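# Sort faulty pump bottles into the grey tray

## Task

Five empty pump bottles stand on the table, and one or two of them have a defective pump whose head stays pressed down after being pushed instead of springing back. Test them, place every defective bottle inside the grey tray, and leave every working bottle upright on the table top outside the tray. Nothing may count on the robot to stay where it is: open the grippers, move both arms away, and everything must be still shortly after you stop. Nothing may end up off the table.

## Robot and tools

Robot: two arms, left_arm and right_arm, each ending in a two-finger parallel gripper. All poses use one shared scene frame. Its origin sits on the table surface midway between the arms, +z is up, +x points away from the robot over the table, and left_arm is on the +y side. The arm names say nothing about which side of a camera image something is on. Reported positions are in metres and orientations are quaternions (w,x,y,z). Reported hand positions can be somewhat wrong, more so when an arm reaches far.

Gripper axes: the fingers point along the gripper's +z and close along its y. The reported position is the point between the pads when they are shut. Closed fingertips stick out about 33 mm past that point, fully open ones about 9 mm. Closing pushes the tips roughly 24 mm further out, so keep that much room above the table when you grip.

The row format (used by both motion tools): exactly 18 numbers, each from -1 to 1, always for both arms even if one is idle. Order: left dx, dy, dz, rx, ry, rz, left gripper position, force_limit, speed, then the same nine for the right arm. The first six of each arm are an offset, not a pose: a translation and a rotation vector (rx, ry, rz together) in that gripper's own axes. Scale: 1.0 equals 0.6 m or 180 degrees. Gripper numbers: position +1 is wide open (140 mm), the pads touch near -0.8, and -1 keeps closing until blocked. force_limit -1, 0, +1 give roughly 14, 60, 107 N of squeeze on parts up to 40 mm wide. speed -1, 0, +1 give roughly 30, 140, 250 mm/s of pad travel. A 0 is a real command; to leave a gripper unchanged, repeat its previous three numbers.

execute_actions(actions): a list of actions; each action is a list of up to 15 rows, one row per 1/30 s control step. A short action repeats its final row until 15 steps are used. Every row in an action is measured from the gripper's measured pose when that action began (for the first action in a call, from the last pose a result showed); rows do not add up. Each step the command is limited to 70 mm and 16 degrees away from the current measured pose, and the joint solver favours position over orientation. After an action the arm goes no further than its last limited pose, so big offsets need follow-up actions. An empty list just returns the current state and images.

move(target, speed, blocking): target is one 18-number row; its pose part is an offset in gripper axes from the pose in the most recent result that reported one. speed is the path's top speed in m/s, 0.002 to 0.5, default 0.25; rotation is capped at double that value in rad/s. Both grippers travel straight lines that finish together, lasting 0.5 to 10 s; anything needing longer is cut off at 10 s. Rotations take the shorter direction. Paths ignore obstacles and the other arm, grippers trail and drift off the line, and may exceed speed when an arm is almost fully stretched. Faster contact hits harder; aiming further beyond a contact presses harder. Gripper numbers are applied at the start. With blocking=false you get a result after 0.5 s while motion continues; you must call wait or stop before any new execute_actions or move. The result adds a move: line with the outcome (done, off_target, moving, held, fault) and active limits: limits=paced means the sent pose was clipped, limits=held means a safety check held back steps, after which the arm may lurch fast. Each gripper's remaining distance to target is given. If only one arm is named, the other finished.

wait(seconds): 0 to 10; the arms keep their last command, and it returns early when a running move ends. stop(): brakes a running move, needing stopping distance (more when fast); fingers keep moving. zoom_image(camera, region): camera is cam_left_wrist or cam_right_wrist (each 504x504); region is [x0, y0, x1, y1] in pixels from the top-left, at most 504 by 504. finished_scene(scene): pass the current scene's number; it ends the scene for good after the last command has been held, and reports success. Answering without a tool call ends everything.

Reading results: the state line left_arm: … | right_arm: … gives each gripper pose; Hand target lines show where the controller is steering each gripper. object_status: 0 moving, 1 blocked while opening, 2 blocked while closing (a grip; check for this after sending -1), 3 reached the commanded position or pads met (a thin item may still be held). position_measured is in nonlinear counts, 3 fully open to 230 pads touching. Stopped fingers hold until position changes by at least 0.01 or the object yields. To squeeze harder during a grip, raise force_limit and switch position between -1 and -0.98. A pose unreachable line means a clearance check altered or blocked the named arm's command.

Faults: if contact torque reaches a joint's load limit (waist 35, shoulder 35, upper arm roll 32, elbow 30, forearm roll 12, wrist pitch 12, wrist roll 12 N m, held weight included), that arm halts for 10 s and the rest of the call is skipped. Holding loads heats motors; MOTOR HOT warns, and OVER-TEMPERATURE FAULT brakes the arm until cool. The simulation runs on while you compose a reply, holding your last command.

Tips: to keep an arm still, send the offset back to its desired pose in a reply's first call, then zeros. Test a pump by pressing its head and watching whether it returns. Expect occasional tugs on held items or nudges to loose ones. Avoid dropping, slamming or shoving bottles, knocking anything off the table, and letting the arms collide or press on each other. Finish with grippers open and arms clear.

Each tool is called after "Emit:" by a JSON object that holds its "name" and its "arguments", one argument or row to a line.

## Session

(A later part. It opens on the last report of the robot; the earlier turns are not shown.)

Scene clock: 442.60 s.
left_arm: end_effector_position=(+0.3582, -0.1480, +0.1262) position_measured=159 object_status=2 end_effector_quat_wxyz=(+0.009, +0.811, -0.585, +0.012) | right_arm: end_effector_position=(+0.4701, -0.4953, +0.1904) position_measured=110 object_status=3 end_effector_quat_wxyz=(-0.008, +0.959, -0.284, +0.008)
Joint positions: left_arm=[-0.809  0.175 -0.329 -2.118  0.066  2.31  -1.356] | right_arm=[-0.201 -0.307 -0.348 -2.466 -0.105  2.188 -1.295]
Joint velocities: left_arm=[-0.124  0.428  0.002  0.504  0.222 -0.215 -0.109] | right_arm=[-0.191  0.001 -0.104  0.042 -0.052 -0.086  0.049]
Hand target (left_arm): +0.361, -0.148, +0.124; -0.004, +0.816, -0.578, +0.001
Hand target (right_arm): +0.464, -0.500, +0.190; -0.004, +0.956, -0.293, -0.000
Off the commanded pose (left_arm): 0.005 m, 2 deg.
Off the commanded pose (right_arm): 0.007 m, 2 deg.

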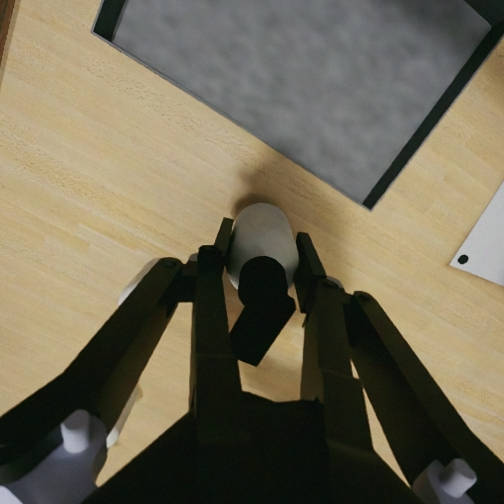

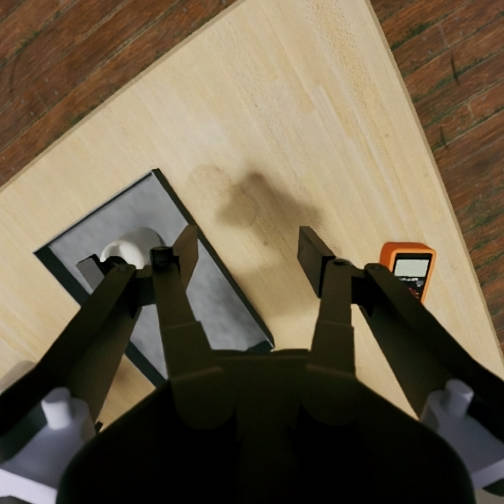

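Emit:
{"name": "zoom_image", "arguments": {
  "camera": "cam_right_wrist",
  "region": [0, 150, 300, 420]
}}

Region (0, 150, 300, 420) of cam_right_wrist's 504x504 image, scaled by 1.680, with more detail than that image has; it fills the top 454 rows of this view, and the rest is white.

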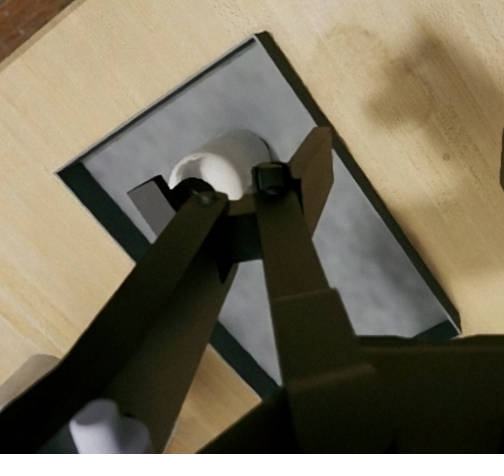

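Emit:
{"name": "execute_actions", "arguments": {
  "actions": []
}}

Scene clock: 444.27 s.
left_arm: end_effector_position=(+0.3609, -0.1483, +0.1241) position_measured=159 object_status=2 end_effector_quat_wxyz=(-0.002, +0.815, -0.580, +0.002) | right_arm: end_effector_position=(+0.4646, -0.4993, +0.1896) position_measured=110 object_status=3 end_effector_quat_wxyz=(-0.006, +0.956, -0.293, +0.001)
Joint positions: left_arm=[-0.816  0.203 -0.326 -2.08   0.092  2.272 -1.389] | right_arm=[-0.208 -0.306 -0.35  -2.464 -0.112  2.174 -1.281]
Joint velocities: left_arm=[-0.001  0.    -0.001  0.001  0.001 -0.001 -0.   ] | right_arm=[-0.    -0.     0.     0.     0.002  0.    -0.   ]
Hand target (left_arm): +0.361, -0.148, +0.124; -0.004, +0.816, -0.578, +0.001
Hand target (right_arm): +0.464, -0.500, +0.190; -0.004, +0.956, -0.293, -0.000
Off the commanded pose (left_arm): 0.002 m, 0 deg.
Off the commanded pose (right_arm): 0.001 m, 0 deg.

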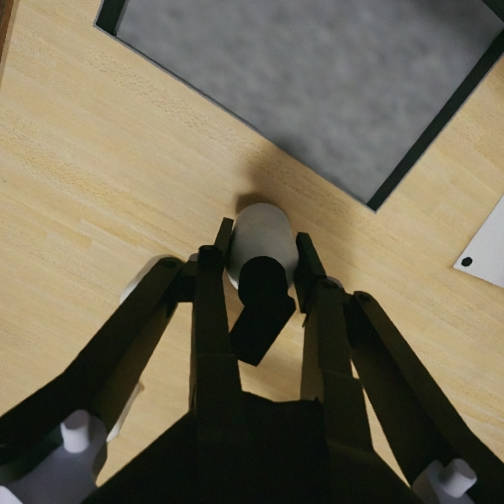

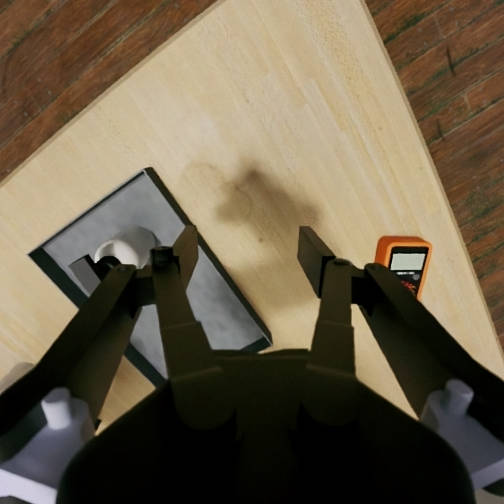

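Emit:
{"name": "execute_actions", "arguments": {
  "actions": [
    [[0.0051,0.0008,0,0,0,0.0006,-1,-0.2,0.2,0,0.002,0,0,0,0.001,0.15,-0.2,0.6],[0.019,0.0029,0,0,0,0.0021,-1,-0.2,0.2,0.001,0.0074,0,0,0,0.003,0.15,-0.2,0.6],[0.0397,0.006,0.0017,0,0,0.0044,-1,-0.2,0.2,0.001,0.0156,0,0,0,0.007,0.15,-0.2,0.6],[0.0654,0.0098,0.005,-0.001,0,0.0072,-1,-0.2,0.2,0.002,0.0259,0,0,0,0.011,0.15,-0.2,0.6],[0.094,0.0141,0.01,-0.001,0,0.0104,-1,-0.2,0.2,0.003,0.0376,0,0,0,0.016,0.15,-0.2,0.6],[0.1235,0.0186,0.0167,-0.001,0,0.0136,-1,-0.2,0.2,0.004,0.05,0,0,0,0.0215,0.15,-0.2,0.6],[0.1521,0.0229,0.025,-0.0015,0,0.0168,-1,-0.2,0.2,0.005,0.0624,0,0,0,0.027,0.15,-0.2,0.6],[0.1778,0.0267,0.035,-0.0015,0,0.0196,-1,-0.2,0.2,0.006,0.0741,0,0,0,0.032,0.15,-0.2,0.6],[0.1985,0.0298,0.0483,-0.0015,0,0.0219,-1,-0.2,0.2,0.007,0.0844,0,0,0,0.036,0.15,-0.2,0.6],[0.2124,0.0319,0.0617,-0.0015,0,0.0234,-1,-0.2,0.2,0.0075,0.0926,0,0,0,0.04,0.15,-0.2,0.6],[0.2175,0.0327,0.0733,-0.0015,0,0.024,-1,-0.2,0.2,0.008,0.098,0,0,0,0.042,0.15,-0.2,0.6],[0.2175,0.0327,0.0833,-0.0015,0,0.024,-1,-0.2,0.2,0.008,0.1,0,0,0,0.043,0.15,-0.2,0.6],[0.2175,0.0327,0.09,-0.0015,0,0.024,-1,-0.2,0.2,0.008,0.1,0,0,0,0.043,0.15,-0.2,0.6],[0.2175,0.0327,0.0933,-0.0015,0,0.024,-1,-0.2,0.2,0.008,0.1,0,0,0,0.043,0.15,-0.2,0.6]]
  ]
}}

Scene clock: 473.07 s.
left_arm: end_effector_position=(+0.3795, -0.2797, +0.0749) position_measured=159 object_status=2 end_effector_quat_wxyz=(+0.008, +0.785, -0.619, +0.007) | right_arm: end_effector_position=(+0.4374, -0.5503, +0.1901) position_measured=110 object_status=3 end_effector_quat_wxyz=(-0.008, +0.935, -0.354, +0.003)
Joint positions: left_arm=[-0.952  0.615 -0.309 -1.6    0.207  2.202 -1.421] | right_arm=[-0.29  -0.322 -0.4   -2.472 -0.13   2.174 -1.272]
Joint velocities: left_arm=[-0.179  0.49   0.107  0.399  0.091 -0.17  -0.051] | right_arm=[-0.053  0.    -0.003  0.001 -0.012  0.001  0.013]
Hand target (left_arm): +0.386, -0.278, +0.071; -0.002, +0.791, -0.612, +0.002
Hand target (right_arm): +0.435, -0.551, +0.189; -0.006, +0.934, -0.357, +0.001
Off the commanded pose (left_arm): 0.009 m, 2 deg.
Off the commanded pose (right_arm): 0.003 m, 1 deg.

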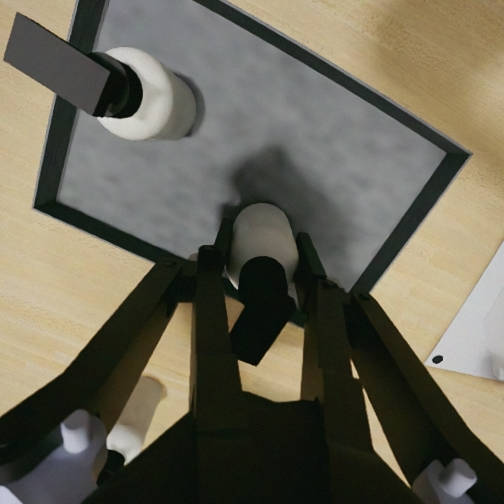

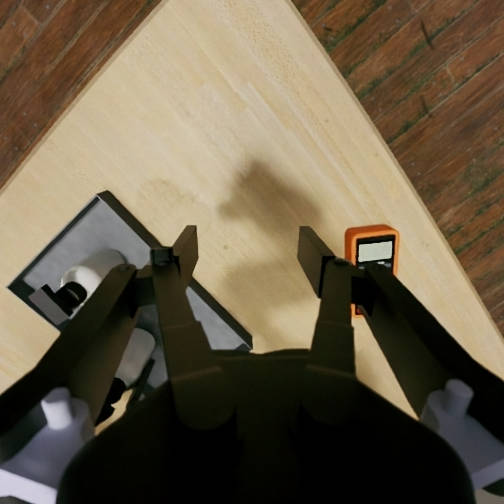

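Emit:
{"name": "zoom_image", "arguments": {
  "camera": "cam_left_wrist",
  "region": [0, 0, 220, 160]
}}

Region (0, 0, 220, 160) of cam_left_wrist's 504x504 image, scaled by 2.291, with more detail than that image has; it fills the top 367 rows of this view, and the rest is white.

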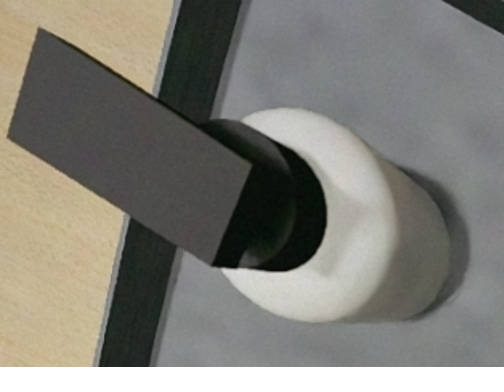

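Emit:
{"name": "execute_actions", "arguments": {
  "actions": []
}}

Emit:
{"name": "zoom_image", "arguments": {
  "camera": "cam_right_wrist",
  "region": [60, 290, 200, 430]
}}

Scene clock: 475.83 s.
left_arm: end_effector_position=(+0.3855, -0.2784, +0.0692) position_measured=159 object_status=2 end_effector_quat_wxyz=(-0.001, +0.790, -0.613, +0.001) | right_arm: end_effector_position=(+0.4369, -0.5512, +0.1900) position_measured=110 object_status=3 end_effector_quat_wxyz=(-0.007, +0.934, -0.356, +0.003)
Joint positions: left_arm=[-0.961  0.642 -0.298 -1.563  0.218  2.175 -1.437] | right_arm=[-0.292 -0.322 -0.4   -2.472 -0.132  2.174 -1.267]
Joint velocities: left_arm=[ 0.    -0.     0.001 -0.001  0.    -0.    -0.001] | right_arm=[ 0.     0.001 -0.     0.001  0.     0.    -0.001]
Hand target (left_arm): +0.386, -0.278, +0.071; -0.002, +0.791, -0.612, +0.002
Hand target (right_arm): +0.435, -0.551, +0.189; -0.006, +0.934, -0.357, +0.001
Off the commanded pose (left_arm): 0.001 m, 0 deg.
Off the commanded pose (right_arm): 0.002 m, 0 deg.

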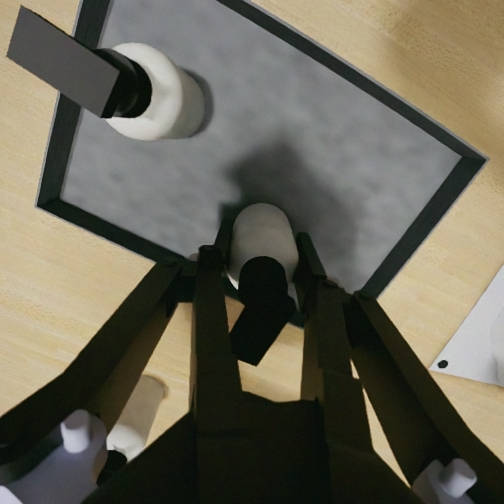

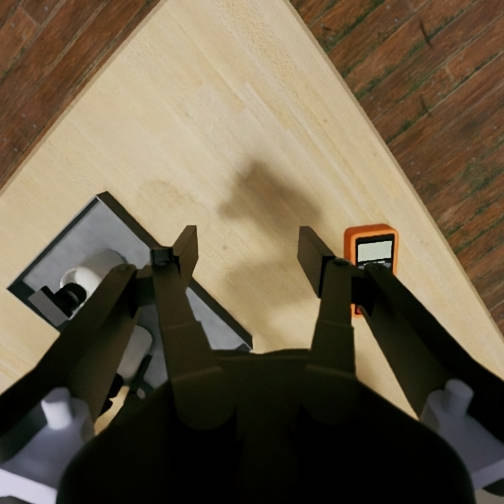

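Region (60, 290, 200, 430) of cam_right_wrist's 504x504 image, scaled by 3.600, with more detail than that image has.

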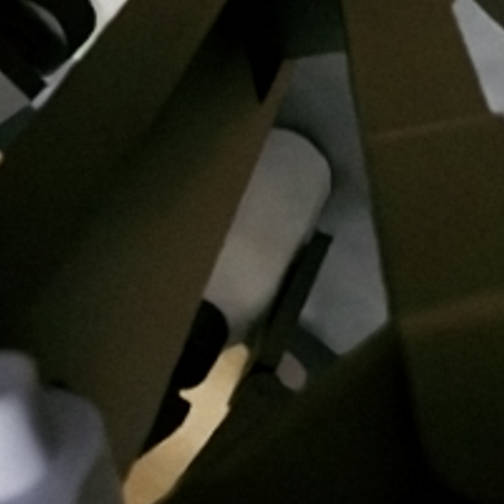

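Emit:
{"name": "execute_actions", "arguments": {
  "actions": [
    [[0,0,0.0005,0,0,0,-1,-0.2,0.2,0,0,0,0,0,0,0.15,-0.2,0.6],[0,0,0.002,0,0,0,-1,-0.2,0.2,0,0,0,0,0,0,0.15,-0.2,0.6],[0,0,0.0038,0,0,0,-1,-0.2,0.2,0,0,0,0,0,0,0.15,-0.2,0.6],[0,0,0.0055,0,0,0,-1,-0.2,0.2,0,0,0,0,0,0,0.15,-0.2,0.6],[0,0,0.0072,0,0,0,-1,-0.2,0.2,0,0,0,0,0,0,0.15,-0.2,0.6],[0,0,0.0088,0,0,0,-1,-0.2,0.2,0,0,0,0,0,0,0.15,-0.2,0.6],[0,0,0.0103,0,0,0,-1,-0.2,0.2,0,0,0,0,0,0,0.15,-0.2,0.6],[0,0,0.0117,0,0,0,-1,-0.2,0.2,0,0,0,0,0,0,0.15,-0.2,0.6],[0,0,0.013,0,0,0,-1,-0.2,0.2,0,0,0,0,0,0,0.15,-0.2,0.6],[0,0,0.0142,0,0,0,-1,-0.2,0.2,0,0,0,0,0,0,0.15,-0.2,0.6],[0,0,0.0152,0,0,0,-1,-0.2,0.2,0,0,0,0,0,0,0.15,-0.2,0.6],[0,0,0.016,0,0,0,-1,-0.2,0.2,0,0,0,0,0,0,0.15,-0.2,0.6]]
  ]
}}

Scene clock: 492.70 s.
left_arm: end_effector_position=(+0.3857, -0.2788, +0.0628) position_measured=159 object_status=2 end_effector_quat_wxyz=(+0.000, +0.790, -0.613, +0.001) | right_arm: end_effector_position=(+0.4368, -0.5512, +0.1900) position_measured=110 object_status=3 end_effector_quat_wxyz=(-0.007, +0.934, -0.356, +0.003)
Joint positions: left_arm=[-0.961  0.653 -0.297 -1.564  0.219  2.185 -1.437] | right_arm=[-0.292 -0.322 -0.4   -2.472 -0.132  2.174 -1.267]
Joint velocities: left_arm=[ 0.     0.001  0.001  0.001  0.002  0.015 -0.001] | right_arm=[ 0.002 -0.001 -0.     0.     0.    -0.001  0.001]
Hand target (left_arm): +0.386, -0.279, +0.060; -0.001, +0.790, -0.613, +0.001
Hand target (right_arm): +0.437, -0.551, +0.190; -0.007, +0.934, -0.356, +0.003
Off the commanded pose (left_arm): 0.003 m, 0 deg.
Off the commanded pose (right_arm): 0.000 m, 0 deg.

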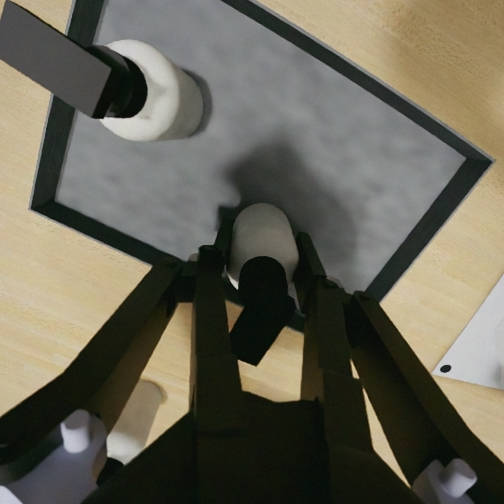

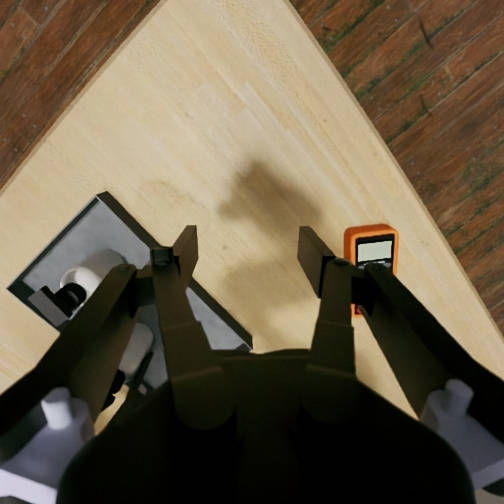

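Emit:
{"name": "execute_actions", "arguments": {
  "actions": [
    [[0,0,0.001,0,0,0,0.2,-0.2,0.6,0,0,0,0,0,0,0.15,-0.2,0.6],[0,0,0.001,0,0,0,0.2,-0.2,0.6,0,0,0,0,0,0,0.15,-0.2,0.6],[0,0,0.001,0,0,0,0.2,-0.2,0.6,0,0,0,0,0,0,0.15,-0.2,0.6],[0,0,0.0005,0,0,0,0.2,-0.2,0.6,0,0,0,0,0,0,0.15,-0.2,0.6],[0,0,-0.002,0,0,0,0.2,-0.2,0.6,0,0,0,0,0,0,0.15,-0.2,0.6],[0,0,-0.009,0,0,0,0.2,-0.2,0.6,0,0,0,0,0,0,0.15,-0.2,0.6],[0,0,-0.024,0,0,0,0.2,-0.2,0.6,0,0,0,0,0,0,0.15,-0.2,0.6],[-0.002,0,-0.047,0,0,0,0.2,-0.2,0.6,0,0,0,0,0,0,0.15,-0.2,0.6],[-0.005,0,-0.075,0,0,0,0.2,-0.2,0.6,0,0,0,0,0,0,0.15,-0.2,0.6],[-0.009,0,-0.105,0,0,0,0.2,-0.2,0.6,0,0,0,0,0,0,0.15,-0.2,0.6],[-0.014,0,-0.135,0,0,0,0.2,-0.2,0.6,0,0,0,0,0,0,0.15,-0.2,0.6],[-0.019,0,-0.1633,0,0,0,0.2,-0.2,0.6,0,0,0,0,0,0,0.15,-0.2,0.6],[-0.024,0,-0.1866,0,0,0,0.2,-0.2,0.6,0,0,0,0,0,0,0.15,-0.2,0.6],[-0.028,0,-0.2025,0,0,0,0.2,-0.2,0.6,0,0,0,0,0,0,0.15,-0.2,0.6],[-0.03,0,-0.2083,0,0,0,0.2,-0.2,0.6,0,0,0,0,0,0,0.15,-0.2,0.6]]
  ]
}}

Scene clock: 502.47 s.
left_arm: end_effector_position=(+0.3870, -0.2771, +0.1614) position_measured=104 object_status=3 end_effector_quat_wxyz=(+0.007, +0.794, -0.608, +0.019) | right_arm: end_effector_position=(+0.4368, -0.5512, +0.1900) position_measured=110 object_status=3 end_effector_quat_wxyz=(-0.007, +0.934, -0.356, +0.003)
Joint positions: left_arm=[-0.938  0.502 -0.323 -1.553  0.177  2.067 -1.424] | right_arm=[-0.292 -0.322 -0.4   -2.472 -0.132  2.174 -1.267]
Joint velocities: left_arm=[ 0.1   -0.694 -0.089  0.113 -0.153 -0.432  0.07 ] | right_arm=[-0.001  0.     0.001  0.001 -0.     0.001 -0.002]
Hand target (left_arm): +0.379, -0.262, +0.184; +0.002, +0.789, -0.614, +0.002
Hand target (right_arm): +0.437, -0.551, +0.190; -0.007, +0.934, -0.356, +0.003
Off the commanded pose (left_arm): 0.031 m, 2 deg.
Off the commanded pose (right_arm): 0.000 m, 0 deg.

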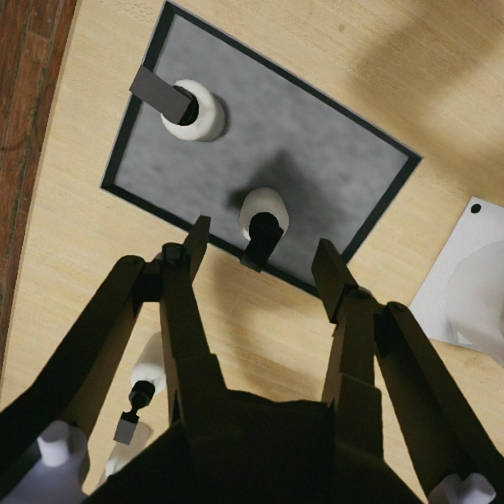

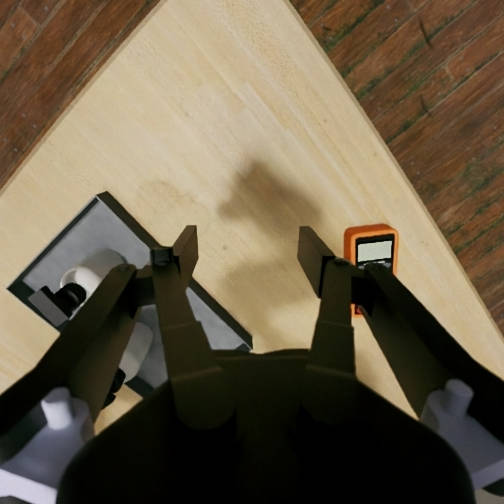

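Emit:
{"name": "execute_actions", "arguments": {
  "actions": []
}}

Emit:
{"name": "zoom_image", "arguments": {
  "camera": "cam_left_wrist",
  "region": [60, 300, 260, 504]
}}

Scene clock: 503.73 s.
left_arm: end_effector_position=(+0.3801, -0.2637, +0.1853) position_measured=104 object_status=3 end_effector_quat_wxyz=(+0.002, +0.791, -0.612, +0.005) | right_arm: end_effector_position=(+0.4368, -0.5512, +0.1900) position_measured=110 object_status=3 end_effector_quat_wxyz=(-0.007, +0.934, -0.356, +0.003)
Joint positions: left_arm=[-0.93   0.46  -0.329 -1.547  0.158  1.992 -1.403] | right_arm=[-0.292 -0.322 -0.4   -2.472 -0.132  2.174 -1.267]
Joint velocities: left_arm=[ 0.001  0.001 -0.002 -0.001  0.001  0.     0.002] | right_arm=[ 0.     0.001  0.     0.002 -0.001 -0.    -0.001]
Hand target (left_arm): +0.379, -0.262, +0.184; +0.002, +0.789, -0.614, +0.002
Hand target (right_arm): +0.437, -0.551, +0.190; -0.007, +0.934, -0.356, +0.003
Off the commanded pose (left_arm): 0.004 m, 1 deg.
Off the commanded pose (right_arm): 0.000 m, 0 deg.

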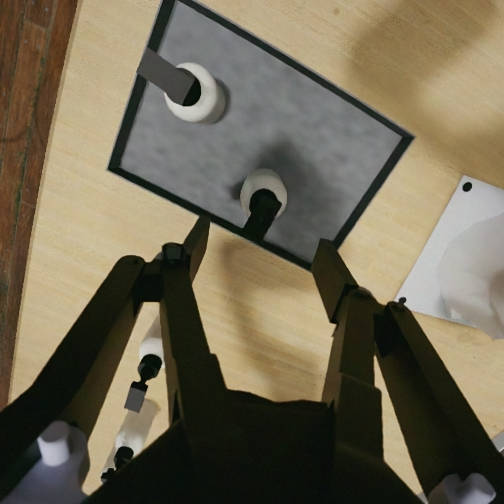

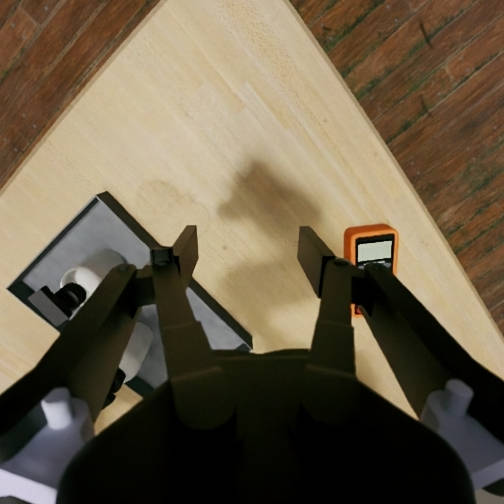

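Region (60, 300, 260, 504) of cam_left_wrist's 504x504 image, scaled by 2.471, with more detail than that image has; it fills the left 494 columns of this view, and the rest is white.

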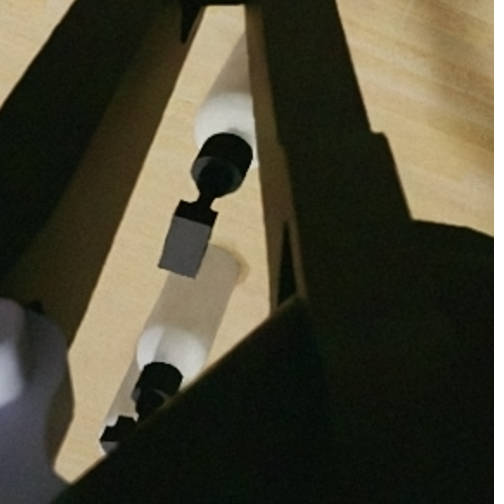

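Emit:
{"name": "execute_actions", "arguments": {
  "actions": [
    [[-0.002,0,-0.0014,0,0,0,0.2,-0.2,0.6,0,0,0,0,0,0,0.15,-0.2,0.6],[-0.0076,0,-0.0054,0,0,0,0.2,-0.2,0.6,0,0,0,0,0,0,0.15,-0.2,0.6],[-0.0162,0,-0.0115,0,0,0,0.2,-0.2,0.6,0,0,0,0,0,0,0.15,-0.2,0.6],[-0.0271,0,-0.0192,0,0,0,0.2,-0.2,0.6,0,0,0,0,0,0,0.15,-0.2,0.6],[-0.0396,0,-0.028,0,0,0,0.2,-0.2,0.6,0,0,0,0,0,0,0.15,-0.2,0.6],[-0.0531,0,-0.0376,0,0,0,0.2,-0.2,0.6,0,0,0,0,0,0,0.15,-0.2,0.6],[-0.0669,0,-0.0474,0,0,0,0.2,-0.2,0.6,0,0,0,0,0,0,0.15,-0.2,0.6],[-0.0804,0,-0.057,0,0,0,0.2,-0.2,0.6,0,0,0,0,0,0,0.15,-0.2,0.6],[-0.0929,0,-0.0658,0,0,0,0.2,-0.2,0.6,0,0,0,0,0,0,0.15,-0.2,0.6],[-0.1038,0,-0.0735,0,0,0,0.2,-0.2,0.6,0,0,0,0,0,0,0.15,-0.2,0.6],[-0.1124,0,-0.0796,0,0,0,0.2,-0.2,0.6,0,0,0,0,0,0,0.15,-0.2,0.6],[-0.118,0,-0.0836,0,0,0,0.2,-0.2,0.6,0,0,0,0,0,0,0.15,-0.2,0.6],[-0.12,0,-0.085,0,0,0,0.2,-0.2,0.6,0,0,0,0,0,0,0.15,-0.2,0.6]]
  ]
}}

Scene clock: 511.87 s.
left_arm: end_effector_position=(+0.3676, -0.1981, +0.2374) position_measured=104 object_status=3 end_effector_quat_wxyz=(+0.000, +0.800, -0.599, +0.012) | right_arm: end_effector_position=(+0.4368, -0.5512, +0.1900) position_measured=110 object_status=3 end_effector_quat_wxyz=(-0.007, +0.934, -0.356, +0.003)
Joint positions: left_arm=[-0.855  0.201 -0.341 -1.78   0.083  1.992 -1.366] | right_arm=[-0.292 -0.322 -0.4   -2.472 -0.132  2.174 -1.267]
Joint velocities: left_arm=[ 0.074 -0.259 -0.016 -0.171 -0.113 -0.     0.105] | right_arm=[ 0.003 -0.001  0.001  0.     0.     0.     0.001]
Hand target (left_arm): +0.361, -0.193, +0.234; +0.003, +0.791, -0.611, +0.004
Hand target (right_arm): +0.437, -0.551, +0.190; -0.007, +0.934, -0.356, +0.003
Off the commanded pose (left_arm): 0.008 m, 2 deg.
Off the commanded pose (right_arm): 0.000 m, 0 deg.

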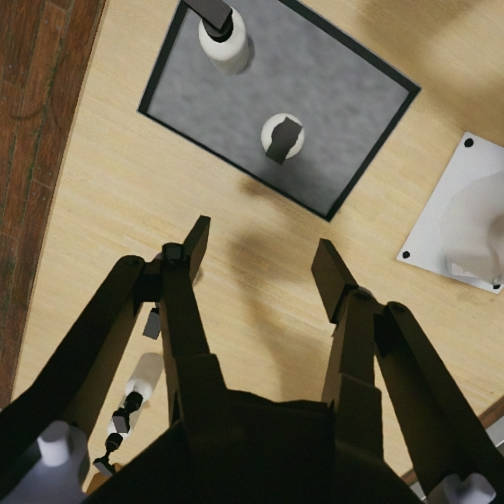

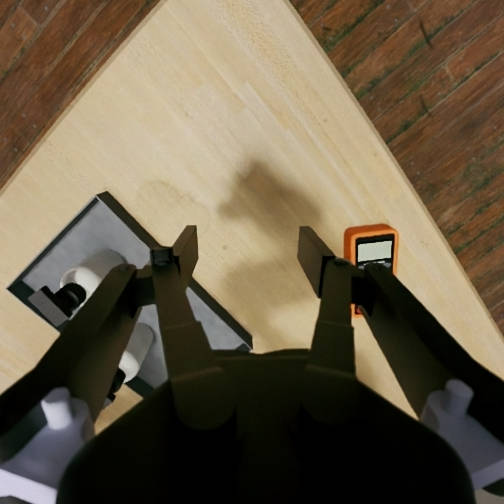

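Both faulty bottles are standing in the tray, the three good ones are upright on the table, and both arms are clear.

Emit:
{"name": "finished_scene", "arguments": {
  "scene": 2
}}

The scene is finished: the task was done.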